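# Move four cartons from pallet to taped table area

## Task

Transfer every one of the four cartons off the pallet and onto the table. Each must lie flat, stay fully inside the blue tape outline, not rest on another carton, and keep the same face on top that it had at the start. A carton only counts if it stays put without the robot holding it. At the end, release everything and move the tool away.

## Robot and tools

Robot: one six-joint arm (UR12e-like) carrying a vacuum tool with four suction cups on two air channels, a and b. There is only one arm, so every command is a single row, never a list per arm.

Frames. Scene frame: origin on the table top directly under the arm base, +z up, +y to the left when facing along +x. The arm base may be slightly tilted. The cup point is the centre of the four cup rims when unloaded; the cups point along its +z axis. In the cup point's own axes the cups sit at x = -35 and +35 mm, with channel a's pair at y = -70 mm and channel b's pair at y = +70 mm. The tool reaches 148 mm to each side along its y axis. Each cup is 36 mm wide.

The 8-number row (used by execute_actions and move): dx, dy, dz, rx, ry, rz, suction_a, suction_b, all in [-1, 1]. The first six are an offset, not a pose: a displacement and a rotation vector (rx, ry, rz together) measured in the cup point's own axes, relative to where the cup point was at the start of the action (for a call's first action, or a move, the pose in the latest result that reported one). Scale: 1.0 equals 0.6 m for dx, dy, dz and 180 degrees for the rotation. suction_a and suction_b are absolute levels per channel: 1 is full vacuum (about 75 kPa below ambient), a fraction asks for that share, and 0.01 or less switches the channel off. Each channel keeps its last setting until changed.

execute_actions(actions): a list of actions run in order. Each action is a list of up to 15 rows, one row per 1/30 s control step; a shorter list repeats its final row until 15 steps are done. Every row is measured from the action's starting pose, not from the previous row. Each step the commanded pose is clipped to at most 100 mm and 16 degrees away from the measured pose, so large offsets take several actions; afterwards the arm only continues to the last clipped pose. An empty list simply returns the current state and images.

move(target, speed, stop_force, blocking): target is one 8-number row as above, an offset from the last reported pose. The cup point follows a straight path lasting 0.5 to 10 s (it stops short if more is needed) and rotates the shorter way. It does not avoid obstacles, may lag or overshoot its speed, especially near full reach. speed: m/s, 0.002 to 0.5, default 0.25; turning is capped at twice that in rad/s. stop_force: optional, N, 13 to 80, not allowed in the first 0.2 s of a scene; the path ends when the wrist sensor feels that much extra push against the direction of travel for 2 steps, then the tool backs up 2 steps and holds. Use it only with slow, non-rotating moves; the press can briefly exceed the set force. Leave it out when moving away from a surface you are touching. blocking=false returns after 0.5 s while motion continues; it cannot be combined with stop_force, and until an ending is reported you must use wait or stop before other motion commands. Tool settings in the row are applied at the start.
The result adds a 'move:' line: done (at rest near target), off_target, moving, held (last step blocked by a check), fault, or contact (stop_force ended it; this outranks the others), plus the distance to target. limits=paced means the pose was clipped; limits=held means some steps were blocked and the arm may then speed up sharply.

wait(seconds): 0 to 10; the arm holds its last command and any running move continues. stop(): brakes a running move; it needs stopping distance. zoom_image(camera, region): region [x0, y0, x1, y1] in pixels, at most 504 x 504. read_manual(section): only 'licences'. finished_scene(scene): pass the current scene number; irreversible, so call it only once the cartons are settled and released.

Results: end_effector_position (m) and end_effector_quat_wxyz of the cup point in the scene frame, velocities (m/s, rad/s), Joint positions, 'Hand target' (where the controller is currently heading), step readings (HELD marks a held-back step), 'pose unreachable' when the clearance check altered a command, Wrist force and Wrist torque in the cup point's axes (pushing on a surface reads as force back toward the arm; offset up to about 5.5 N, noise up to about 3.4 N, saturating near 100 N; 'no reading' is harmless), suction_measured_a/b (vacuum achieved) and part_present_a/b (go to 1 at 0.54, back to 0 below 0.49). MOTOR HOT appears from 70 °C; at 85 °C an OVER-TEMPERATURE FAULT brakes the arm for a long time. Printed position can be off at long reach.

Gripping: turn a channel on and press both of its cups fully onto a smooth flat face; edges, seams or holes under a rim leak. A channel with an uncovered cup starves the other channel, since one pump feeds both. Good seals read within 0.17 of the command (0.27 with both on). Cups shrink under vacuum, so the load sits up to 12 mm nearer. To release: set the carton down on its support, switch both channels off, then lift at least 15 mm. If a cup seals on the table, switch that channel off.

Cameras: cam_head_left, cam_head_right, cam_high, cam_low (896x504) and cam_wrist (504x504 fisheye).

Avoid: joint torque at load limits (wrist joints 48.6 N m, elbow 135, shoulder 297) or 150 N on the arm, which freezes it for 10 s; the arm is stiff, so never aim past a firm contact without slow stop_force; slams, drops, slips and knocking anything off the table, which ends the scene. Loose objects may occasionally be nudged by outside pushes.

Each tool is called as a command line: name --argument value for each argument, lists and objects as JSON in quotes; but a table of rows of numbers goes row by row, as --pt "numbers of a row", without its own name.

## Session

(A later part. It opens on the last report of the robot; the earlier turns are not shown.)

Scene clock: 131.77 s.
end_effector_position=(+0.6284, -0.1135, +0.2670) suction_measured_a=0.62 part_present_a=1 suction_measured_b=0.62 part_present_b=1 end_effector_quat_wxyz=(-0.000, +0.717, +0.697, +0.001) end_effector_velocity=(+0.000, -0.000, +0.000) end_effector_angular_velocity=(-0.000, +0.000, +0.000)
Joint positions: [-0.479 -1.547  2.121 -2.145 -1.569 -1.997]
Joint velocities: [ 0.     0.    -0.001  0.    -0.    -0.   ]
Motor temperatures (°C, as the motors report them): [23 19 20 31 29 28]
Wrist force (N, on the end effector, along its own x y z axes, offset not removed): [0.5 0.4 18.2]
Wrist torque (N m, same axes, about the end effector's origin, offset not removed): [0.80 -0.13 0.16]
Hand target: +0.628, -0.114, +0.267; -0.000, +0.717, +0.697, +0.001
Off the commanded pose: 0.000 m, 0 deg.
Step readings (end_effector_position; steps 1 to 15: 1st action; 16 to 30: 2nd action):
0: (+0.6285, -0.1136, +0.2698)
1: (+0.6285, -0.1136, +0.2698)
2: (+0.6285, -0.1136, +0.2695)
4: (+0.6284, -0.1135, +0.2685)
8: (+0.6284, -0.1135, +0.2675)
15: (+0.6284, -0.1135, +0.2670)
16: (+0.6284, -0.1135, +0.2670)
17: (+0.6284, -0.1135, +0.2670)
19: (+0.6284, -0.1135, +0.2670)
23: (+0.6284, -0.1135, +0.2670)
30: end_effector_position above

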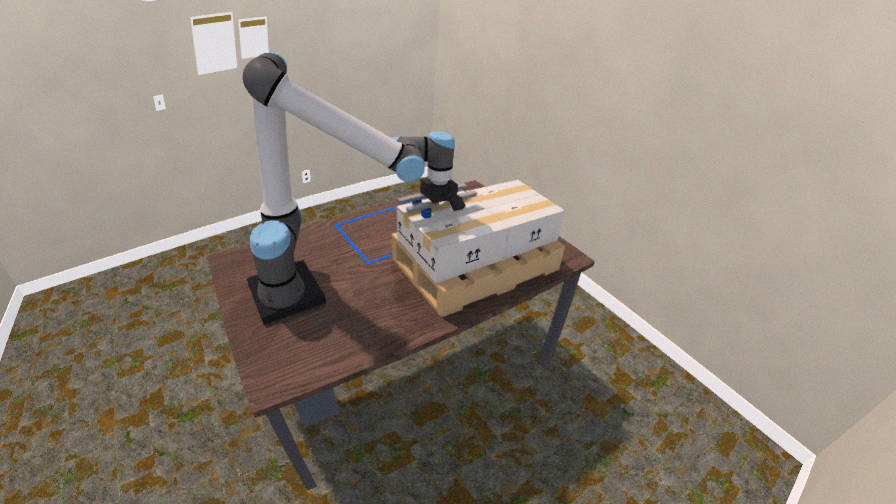

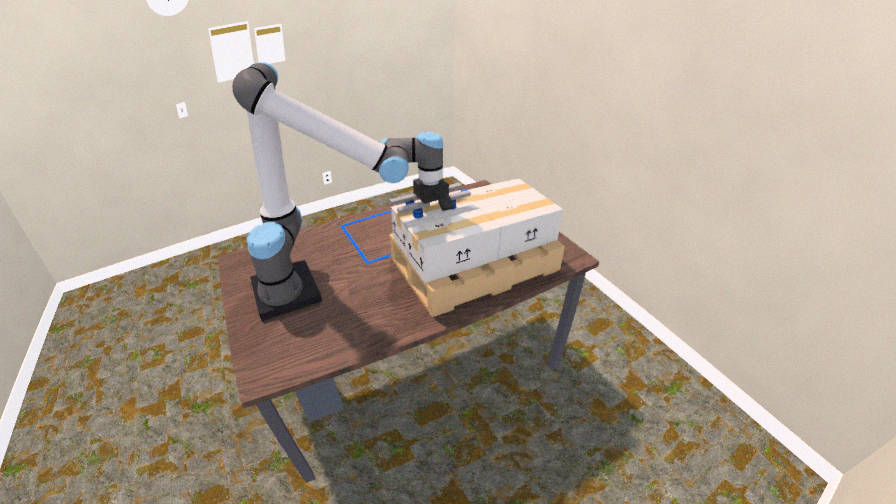

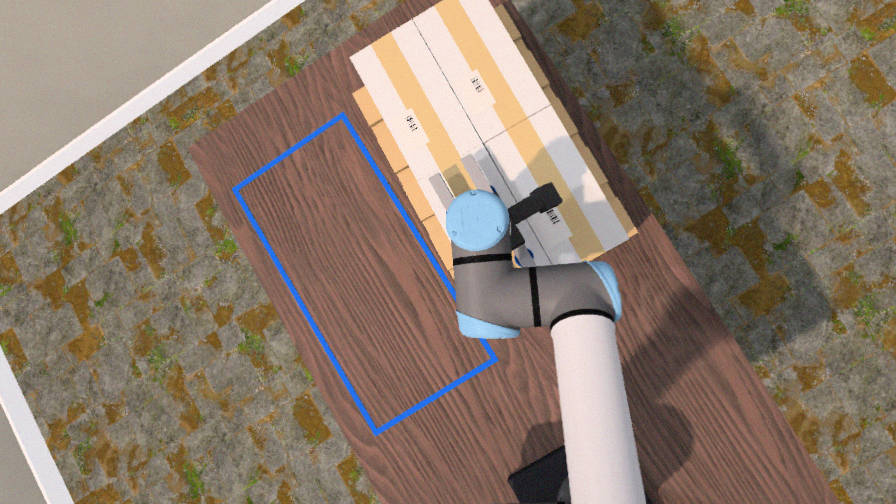

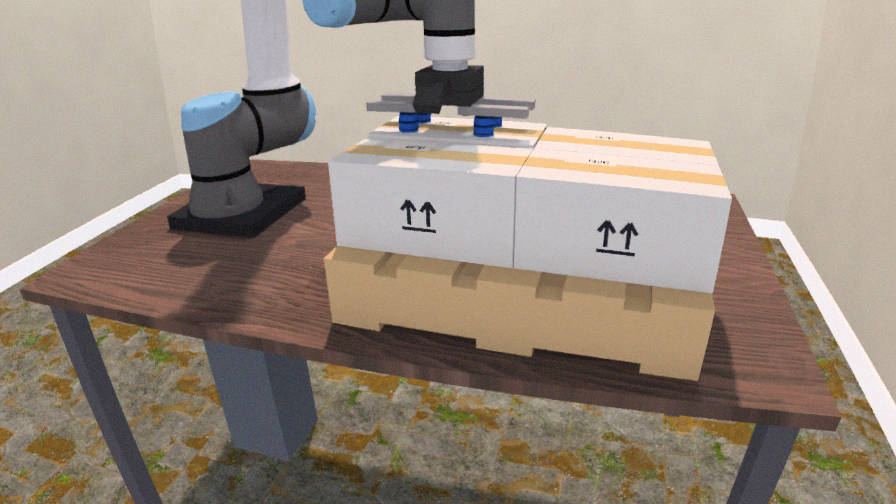

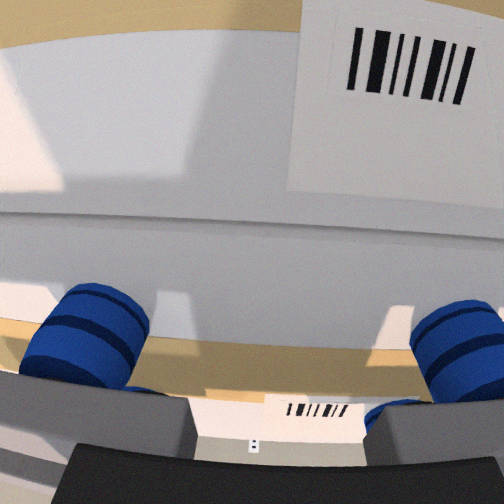

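move --target '[0,0,-0.3,0,0,0,1,1]' --speed 0.25

move --target '[0.522,-0.275,0,0,0,-0.518,1,1]' --speed 0.4

move --target '[0,0,0.42,0,0,0,1,1]' --speed 0.3

Scene clock: 139.30 s.
end_effector_position=(+0.6284, -0.1139, +0.4466) suction_measured_a=0.64 part_present_a=1 suction_measured_b=0.64 part_present_b=1 end_effector_quat_wxyz=(-0.000, +0.717, +0.697, +0.001) end_effector_velocity=(+0.000, +0.001, +0.002) end_effector_angular_velocity=(+0.001, +0.002, +0.002)
Joint positions: [-0.479 -1.673  1.899 -1.797 -1.569 -1.998]
Joint velocities: [ 0.001  0.001 -0.004  0.006  0.    -0.   ]
Motor temperatures (°C, as the motors report them): [23 19 20 31 29 28]
Wrist force (N, on the end effector, along its own x y z axes, offset not removed): [1.5 0.9 21.0]
Wrist torque (N m, same axes, about the end effector's origin, offset not removed): [0.84 -0.20 0.02]
Hand target: +0.628, -0.114, +0.447; -0.000, +0.717, +0.697, +0.001
Off the commanded pose: 0.000 m, 0 deg.
move: done

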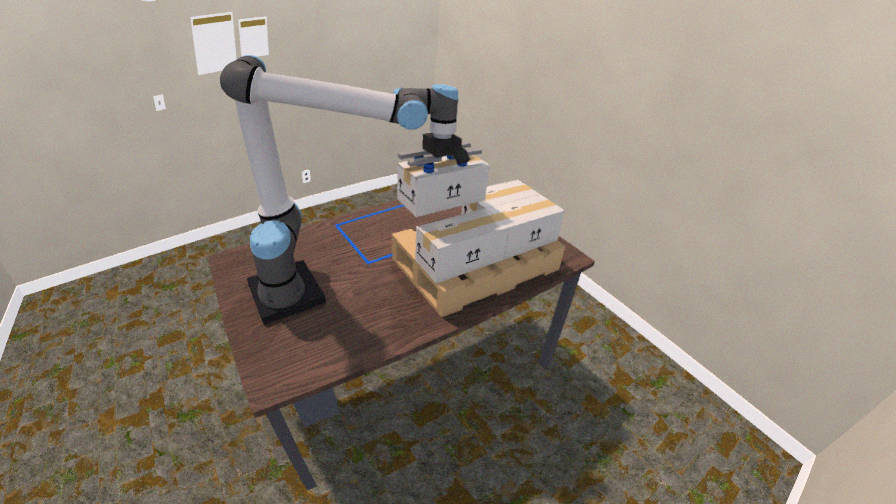

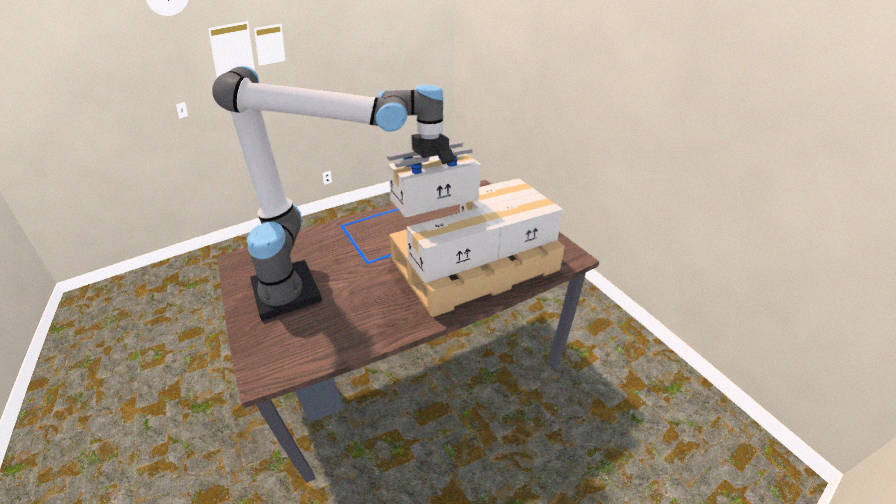

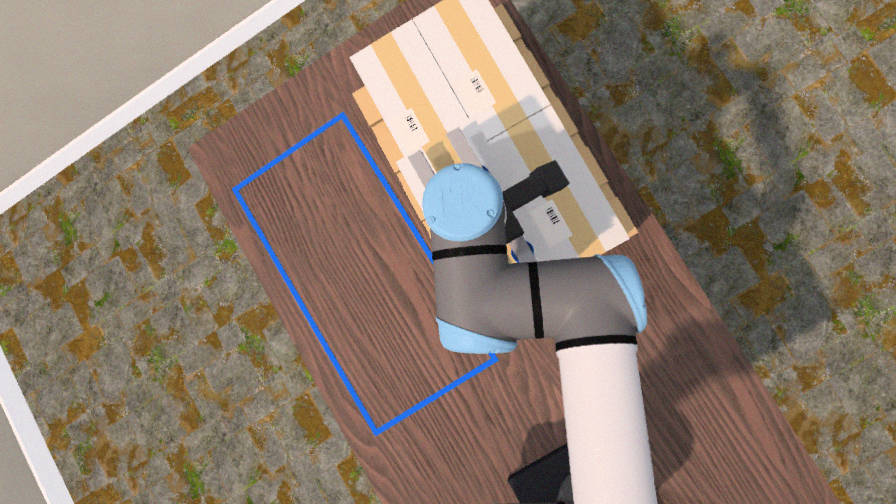

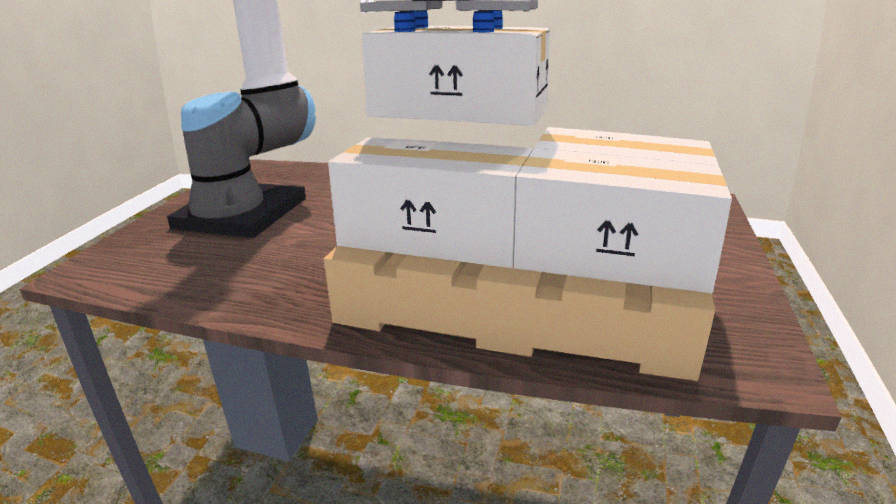

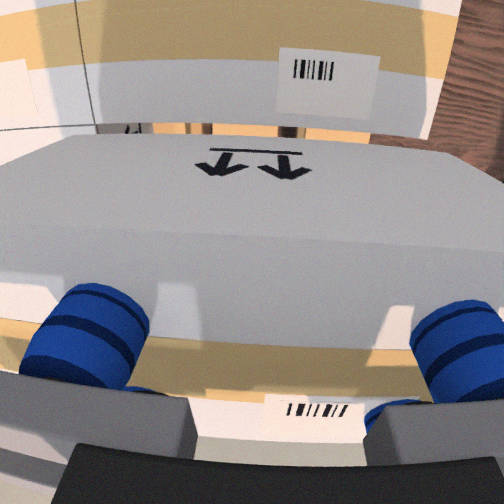

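Scene clock: 142.00 s.
end_effector_position=(+0.4724, +0.2034, +0.4470) suction_measured_a=0.64 part_present_a=1 suction_measured_b=0.64 part_present_b=1 end_effector_quat_wxyz=(+0.001, -0.013, +1.000, +0.001) end_effector_velocity=(-0.001, +0.003, +0.000) end_effector_angular_velocity=(+0.000, -0.000, +0.013)
Joint positions: [ 0.038 -1.902  2.074 -1.744 -1.569 -3.107]
Joint velocities: [ 0.006  0.001 -0.001 -0.     0.    -0.007]
Motor temperatures (°C, as the motors report them): [23 19 20 31 29 28]
Wrist force (N, on the end effector, along its own x y z axes, offset not removed): [2.2 -1.3 19.6]
Wrist torque (N m, same axes, about the end effector's origin, offset not removed): [0.57 -0.36 0.02]
Hand target: +0.472, +0.204, +0.447; +0.001, -0.014, +1.000, +0.001
Off the commanded pose: 0.001 m, 0 deg.
move: done

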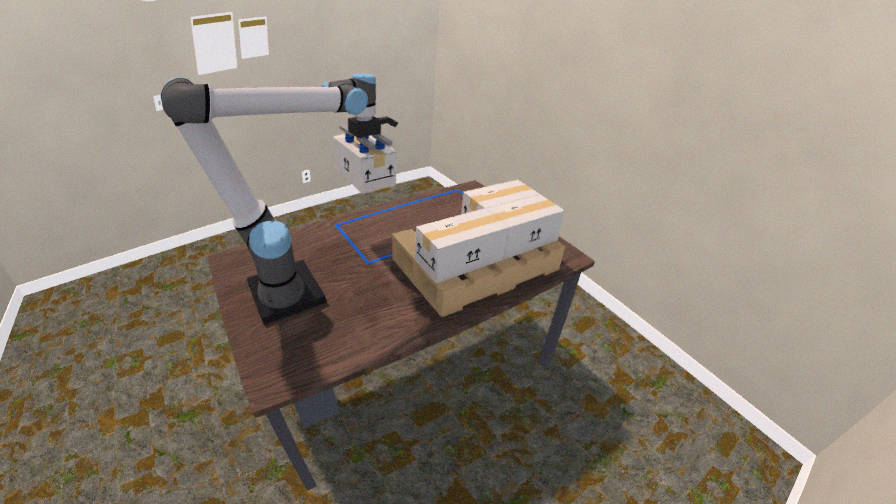

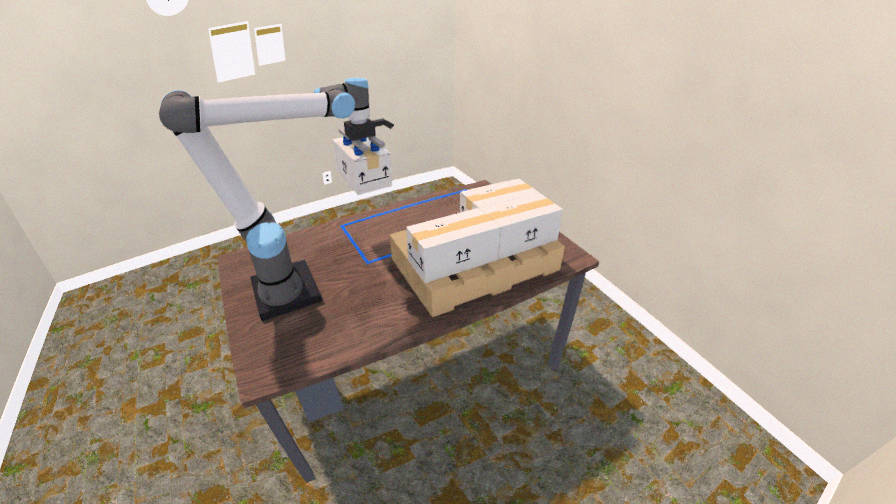

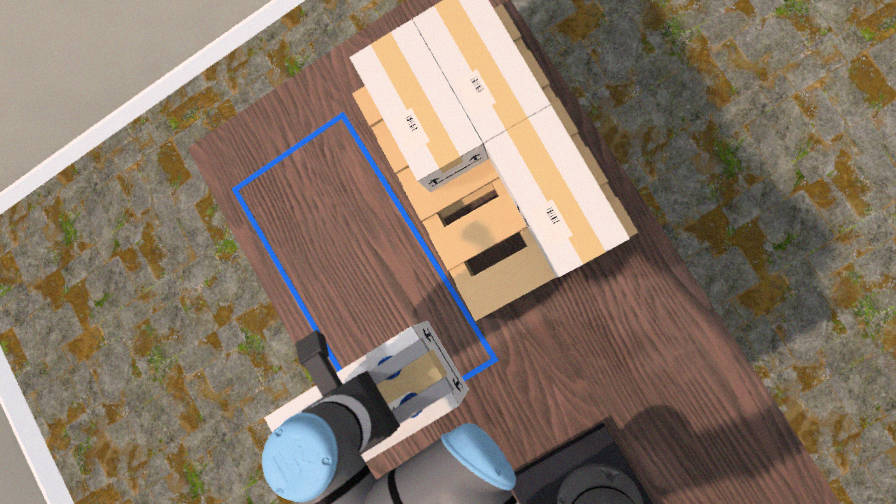

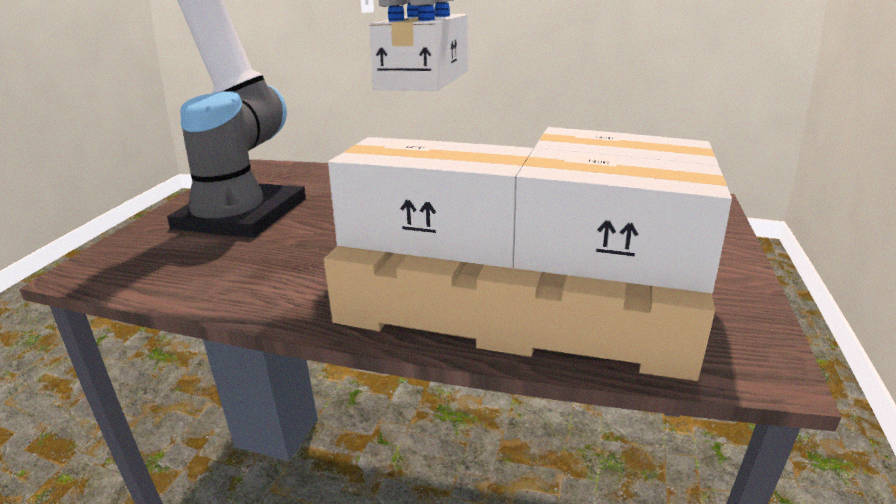

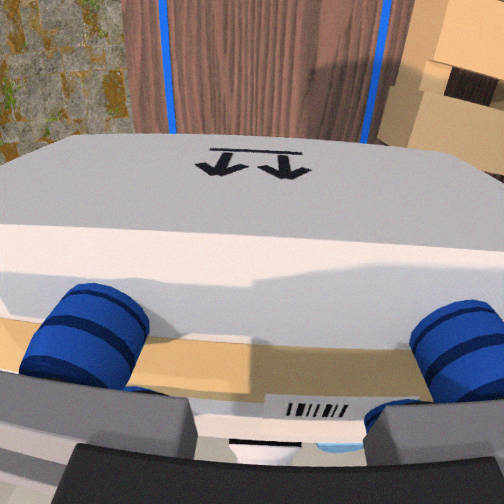

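Scene clock: 143.60 s.
end_effector_position=(+0.4724, +0.2039, +0.1954) suction_measured_a=0.64 part_present_a=1 suction_measured_b=0.64 part_present_b=1 end_effector_quat_wxyz=(+0.001, -0.013, +1.000, +0.001) end_effector_velocity=(+0.001, +0.000, -0.002) end_effector_angular_velocity=(+0.000, -0.001, -0.000)
Joint positions: [ 0.038 -1.675  2.4   -2.297 -1.569 -3.107]
Joint velocities: [ 0.     0.005  0.001 -0.008  0.     0.001]
Motor temperatures (°C, as the motors report them): [23 19 20 31 29 28]
Wrist force (N, on the end effector, along its own x y z axes, offset not removed): [1.1 -2.1 21.7]
Wrist torque (N m, same axes, about the end effector's origin, offset not removed): [0.57 -0.26 0.15]
Hand target: +0.472, +0.204, +0.195; +0.001, -0.013, +1.000, +0.001
Off the commanded pose: 0.001 m, 0 deg.
move: done

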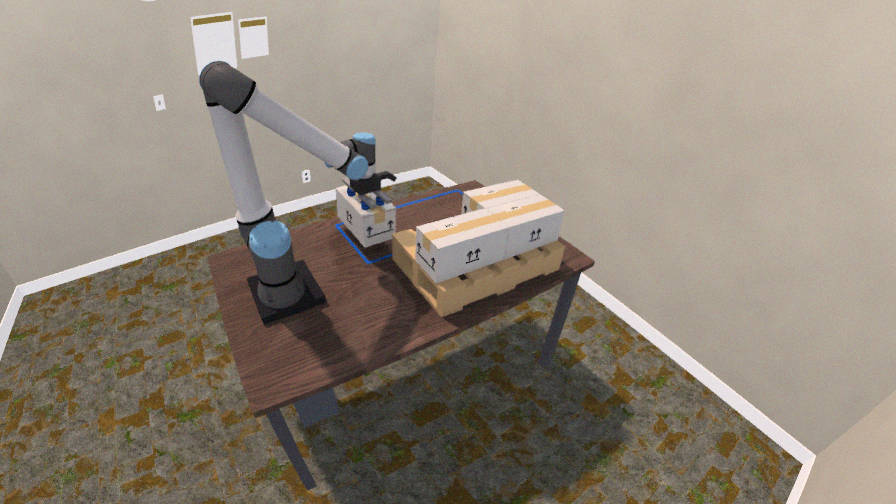

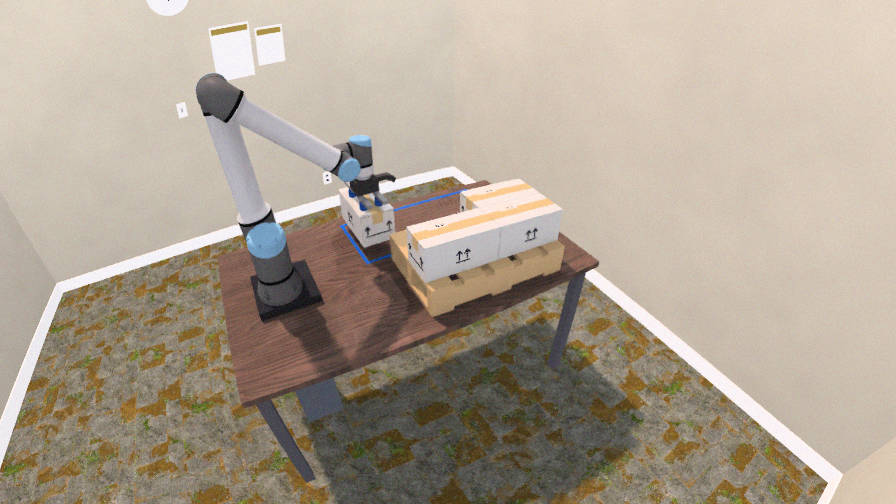

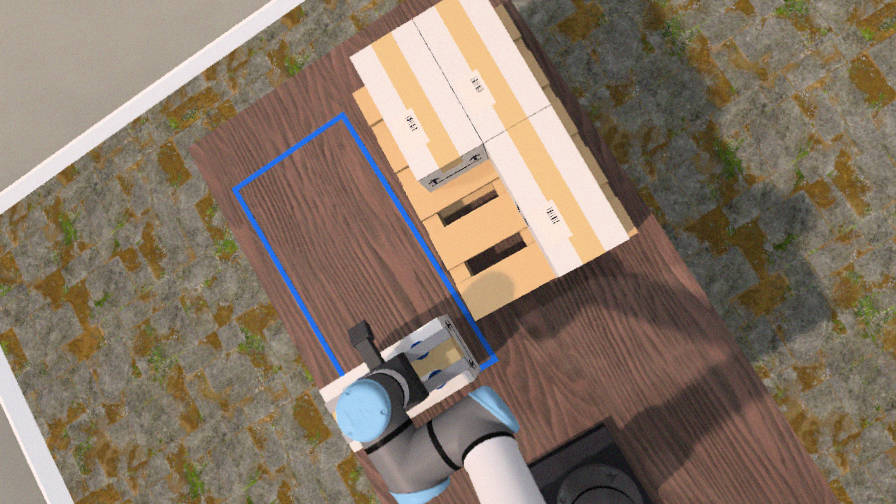

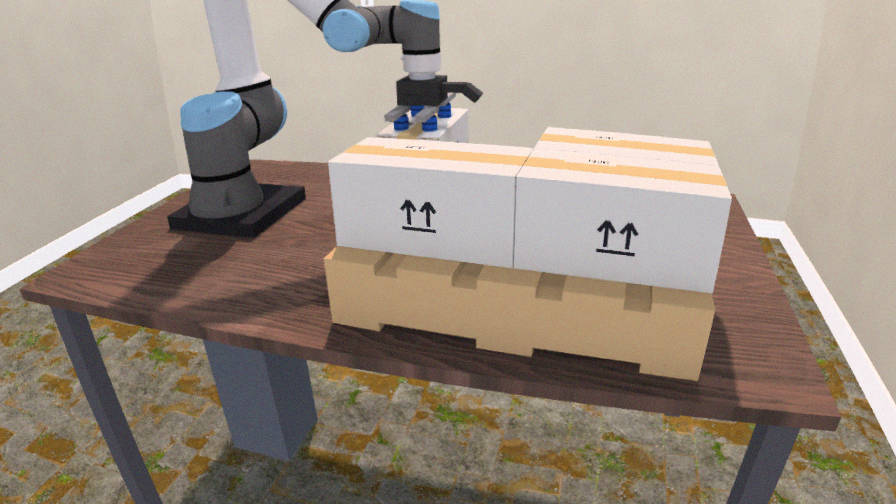

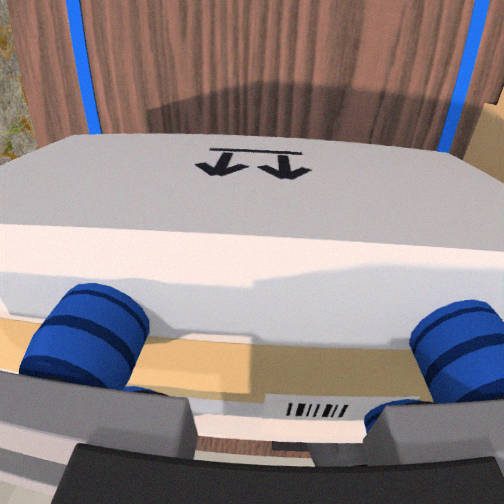

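move --target '[0,-0.012,0.055,0,0,0,1,1]' --speed 0.1

move --target '[0,0,0.07,0,0,0,1,1]' --speed 0.02 --stop_force 18

Scene clock: 150.60 s.
end_effector_position=(+0.4725, +0.1968, +0.1628) suction_measured_a=0.64 part_present_a=1 suction_measured_b=0.64 part_present_b=1 end_effector_quat_wxyz=(+0.001, -0.013, +1.000, +0.001) end_effector_velocity=(+0.001, -0.001, -0.002) end_effector_angular_velocity=(+0.000, -0.001, -0.001)
Joint positions: [ 0.024 -1.624  2.435 -2.382 -1.569 -3.121]
Joint velocities: [-0.001  0.005  0.002 -0.008  0.    -0.001]
Motor temperatures (°C, as the motors report them): [23 19 20 31 29 28]
Wrist force (N, on the end effector, along its own x y z axes, offset not removed): [-0.4 -1.1 18.2]
Wrist torque (N m, same axes, about the end effector's origin, offset not removed): [0.59 -0.07 0.18]
Hand target: +0.473, +0.197, +0.162; +0.001, -0.013, +1.000, +0.001
Off the commanded pose: 0.000 m, 0 deg.
move: done

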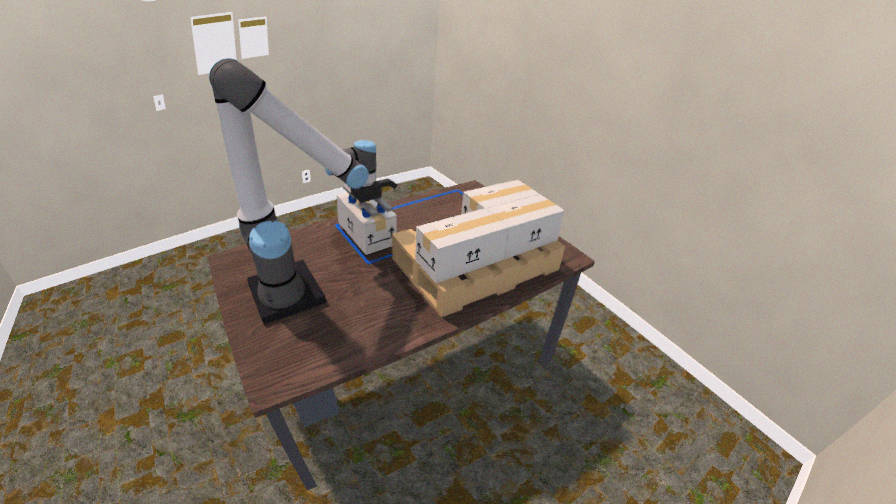

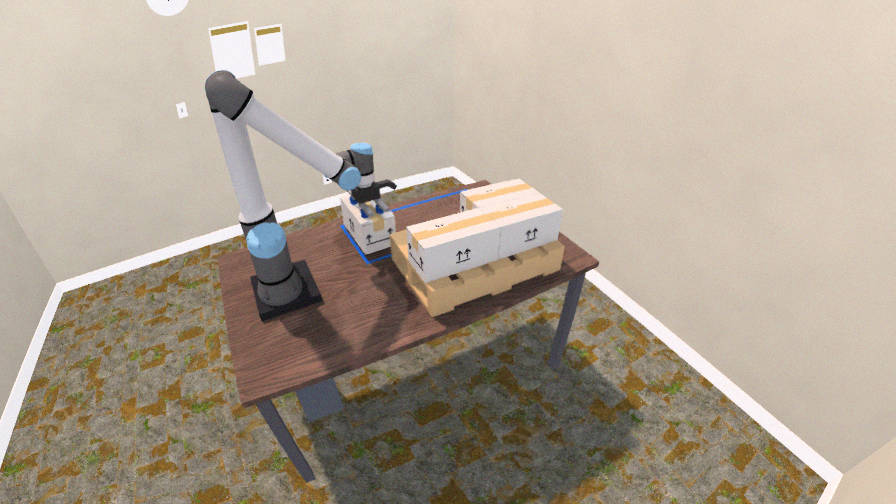

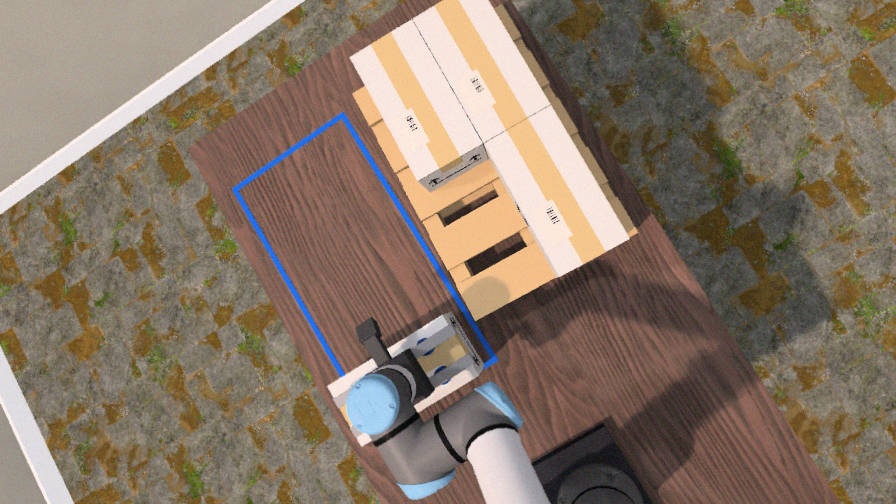

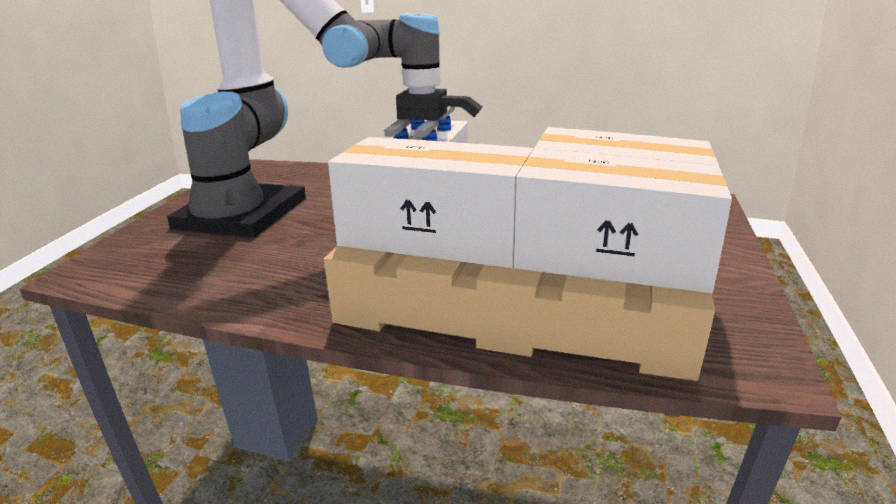

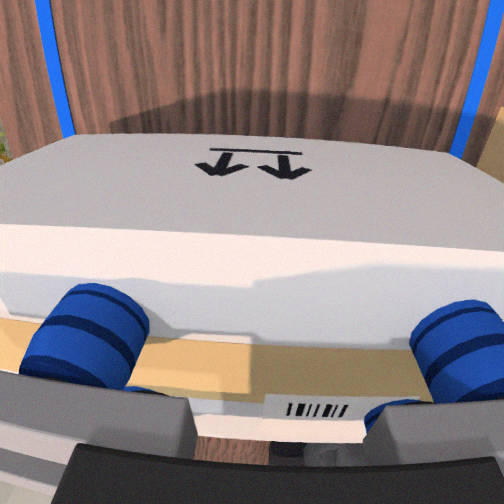

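Scene clock: 162.23 s.
end_effector_position=(+0.4736, +0.1968, +0.1362) suction_measured_a=0.64 part_present_a=1 suction_measured_b=0.64 part_present_b=1 end_effector_quat_wxyz=(+0.002, -0.013, +1.000, +0.001) end_effector_velocity=(-0.001, -0.000, -0.001) end_effector_angular_velocity=(-0.001, +0.001, -0.001)
Joint positions: [ 0.024 -1.572  2.456 -2.458 -1.57  -3.121]
Joint velocities: [-0.     0.     0.001 -0.    -0.001  0.   ]
Motor temperatures (°C, as the motors report them): [23 19 20 31 29 28]
Wrist force (N, on the end effector, along its own x y z axes, offset not removed): [20.5 4.0 -51.4]
Wrist torque (N m, same axes, about the end effector's origin, offset not removed): [4.20 1.24 0.43]
Hand target: +0.474, +0.197, +0.136; +0.002, -0.013, +1.000, +0.001
Off the commanded pose: 0.015 m, 0 deg.
FORCE FAULT: contact force on the arm reached its limit, and the arm stopped for 10 seconds. The contact can be on any part of the arm, not only on its tool. That time counts as 20 of the actions that you can send in this scene. The arm's remaining commands of this call were not run. The arm holds still and accepts commands again. Move the arm away from the contact; if what it grips holds it there, let go first. Pushing or pulling that hard again can fault the arm again.
move: fault (stop_force had ended the path)

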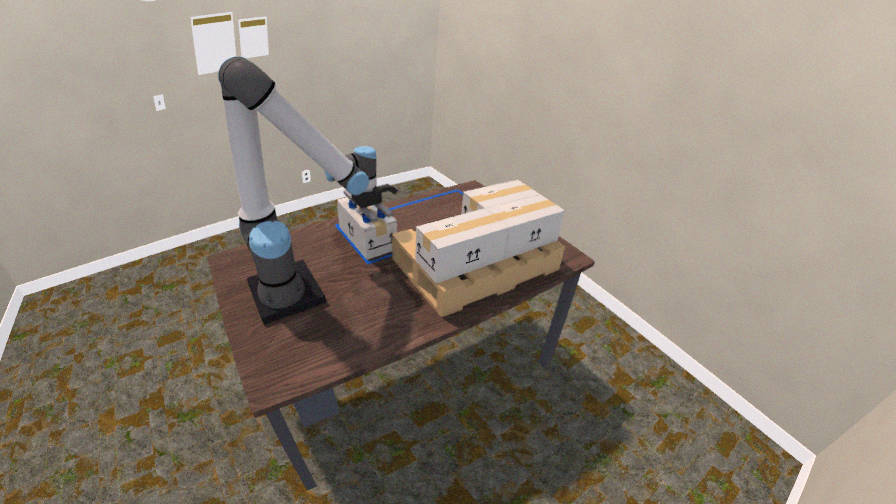

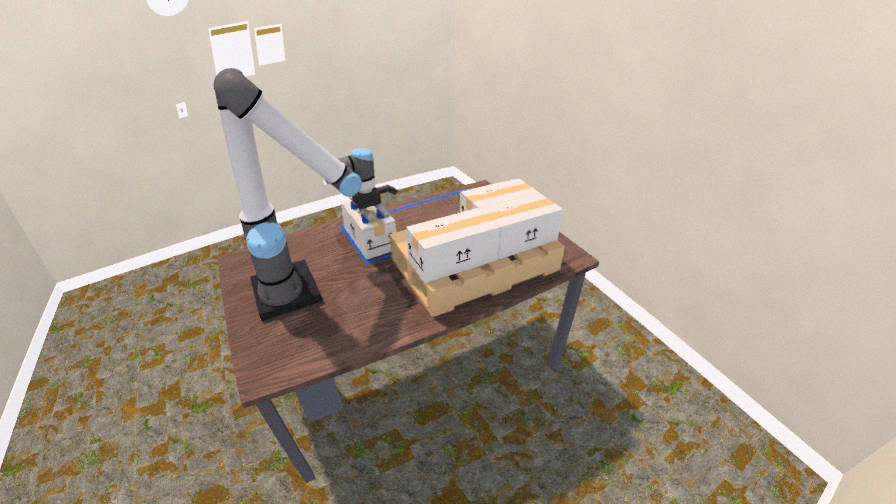

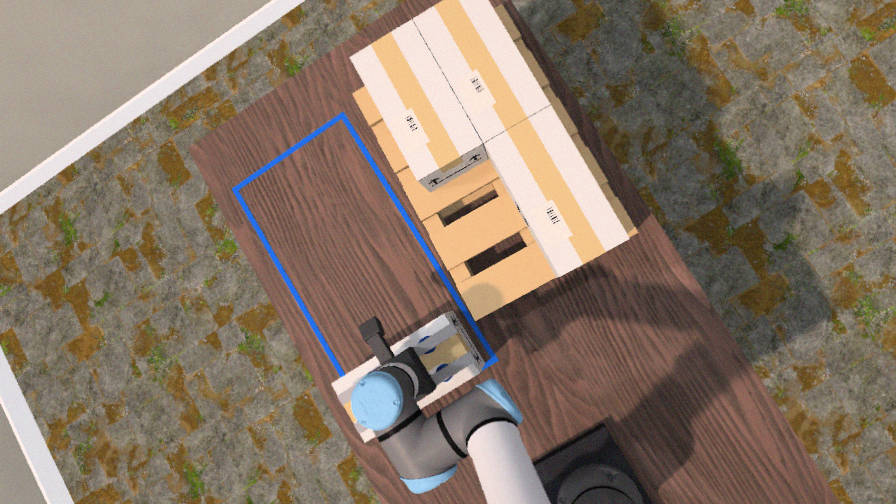

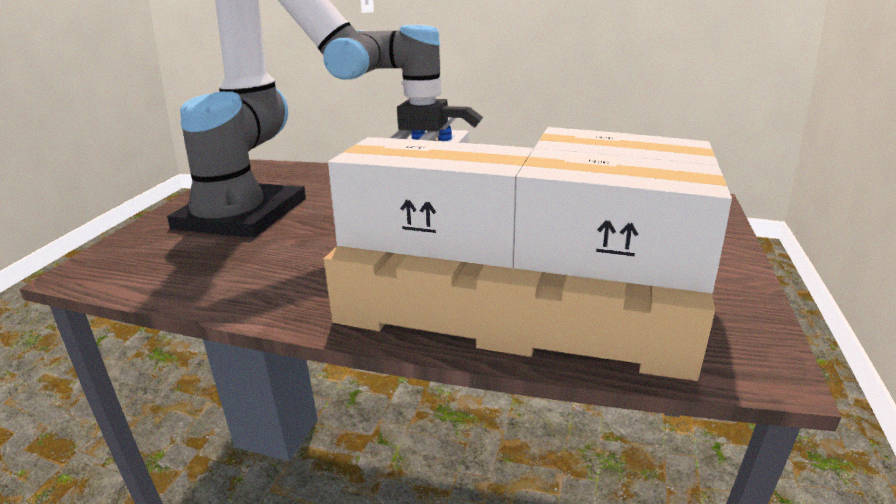

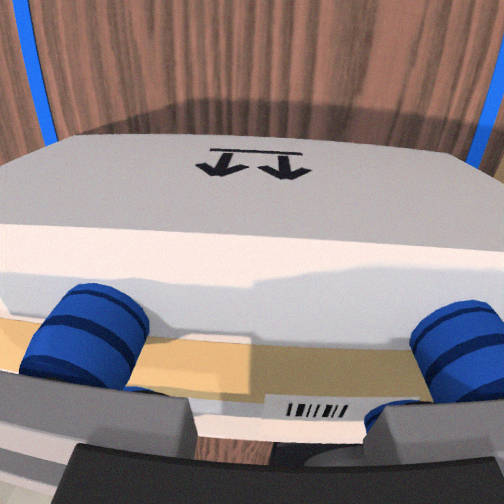

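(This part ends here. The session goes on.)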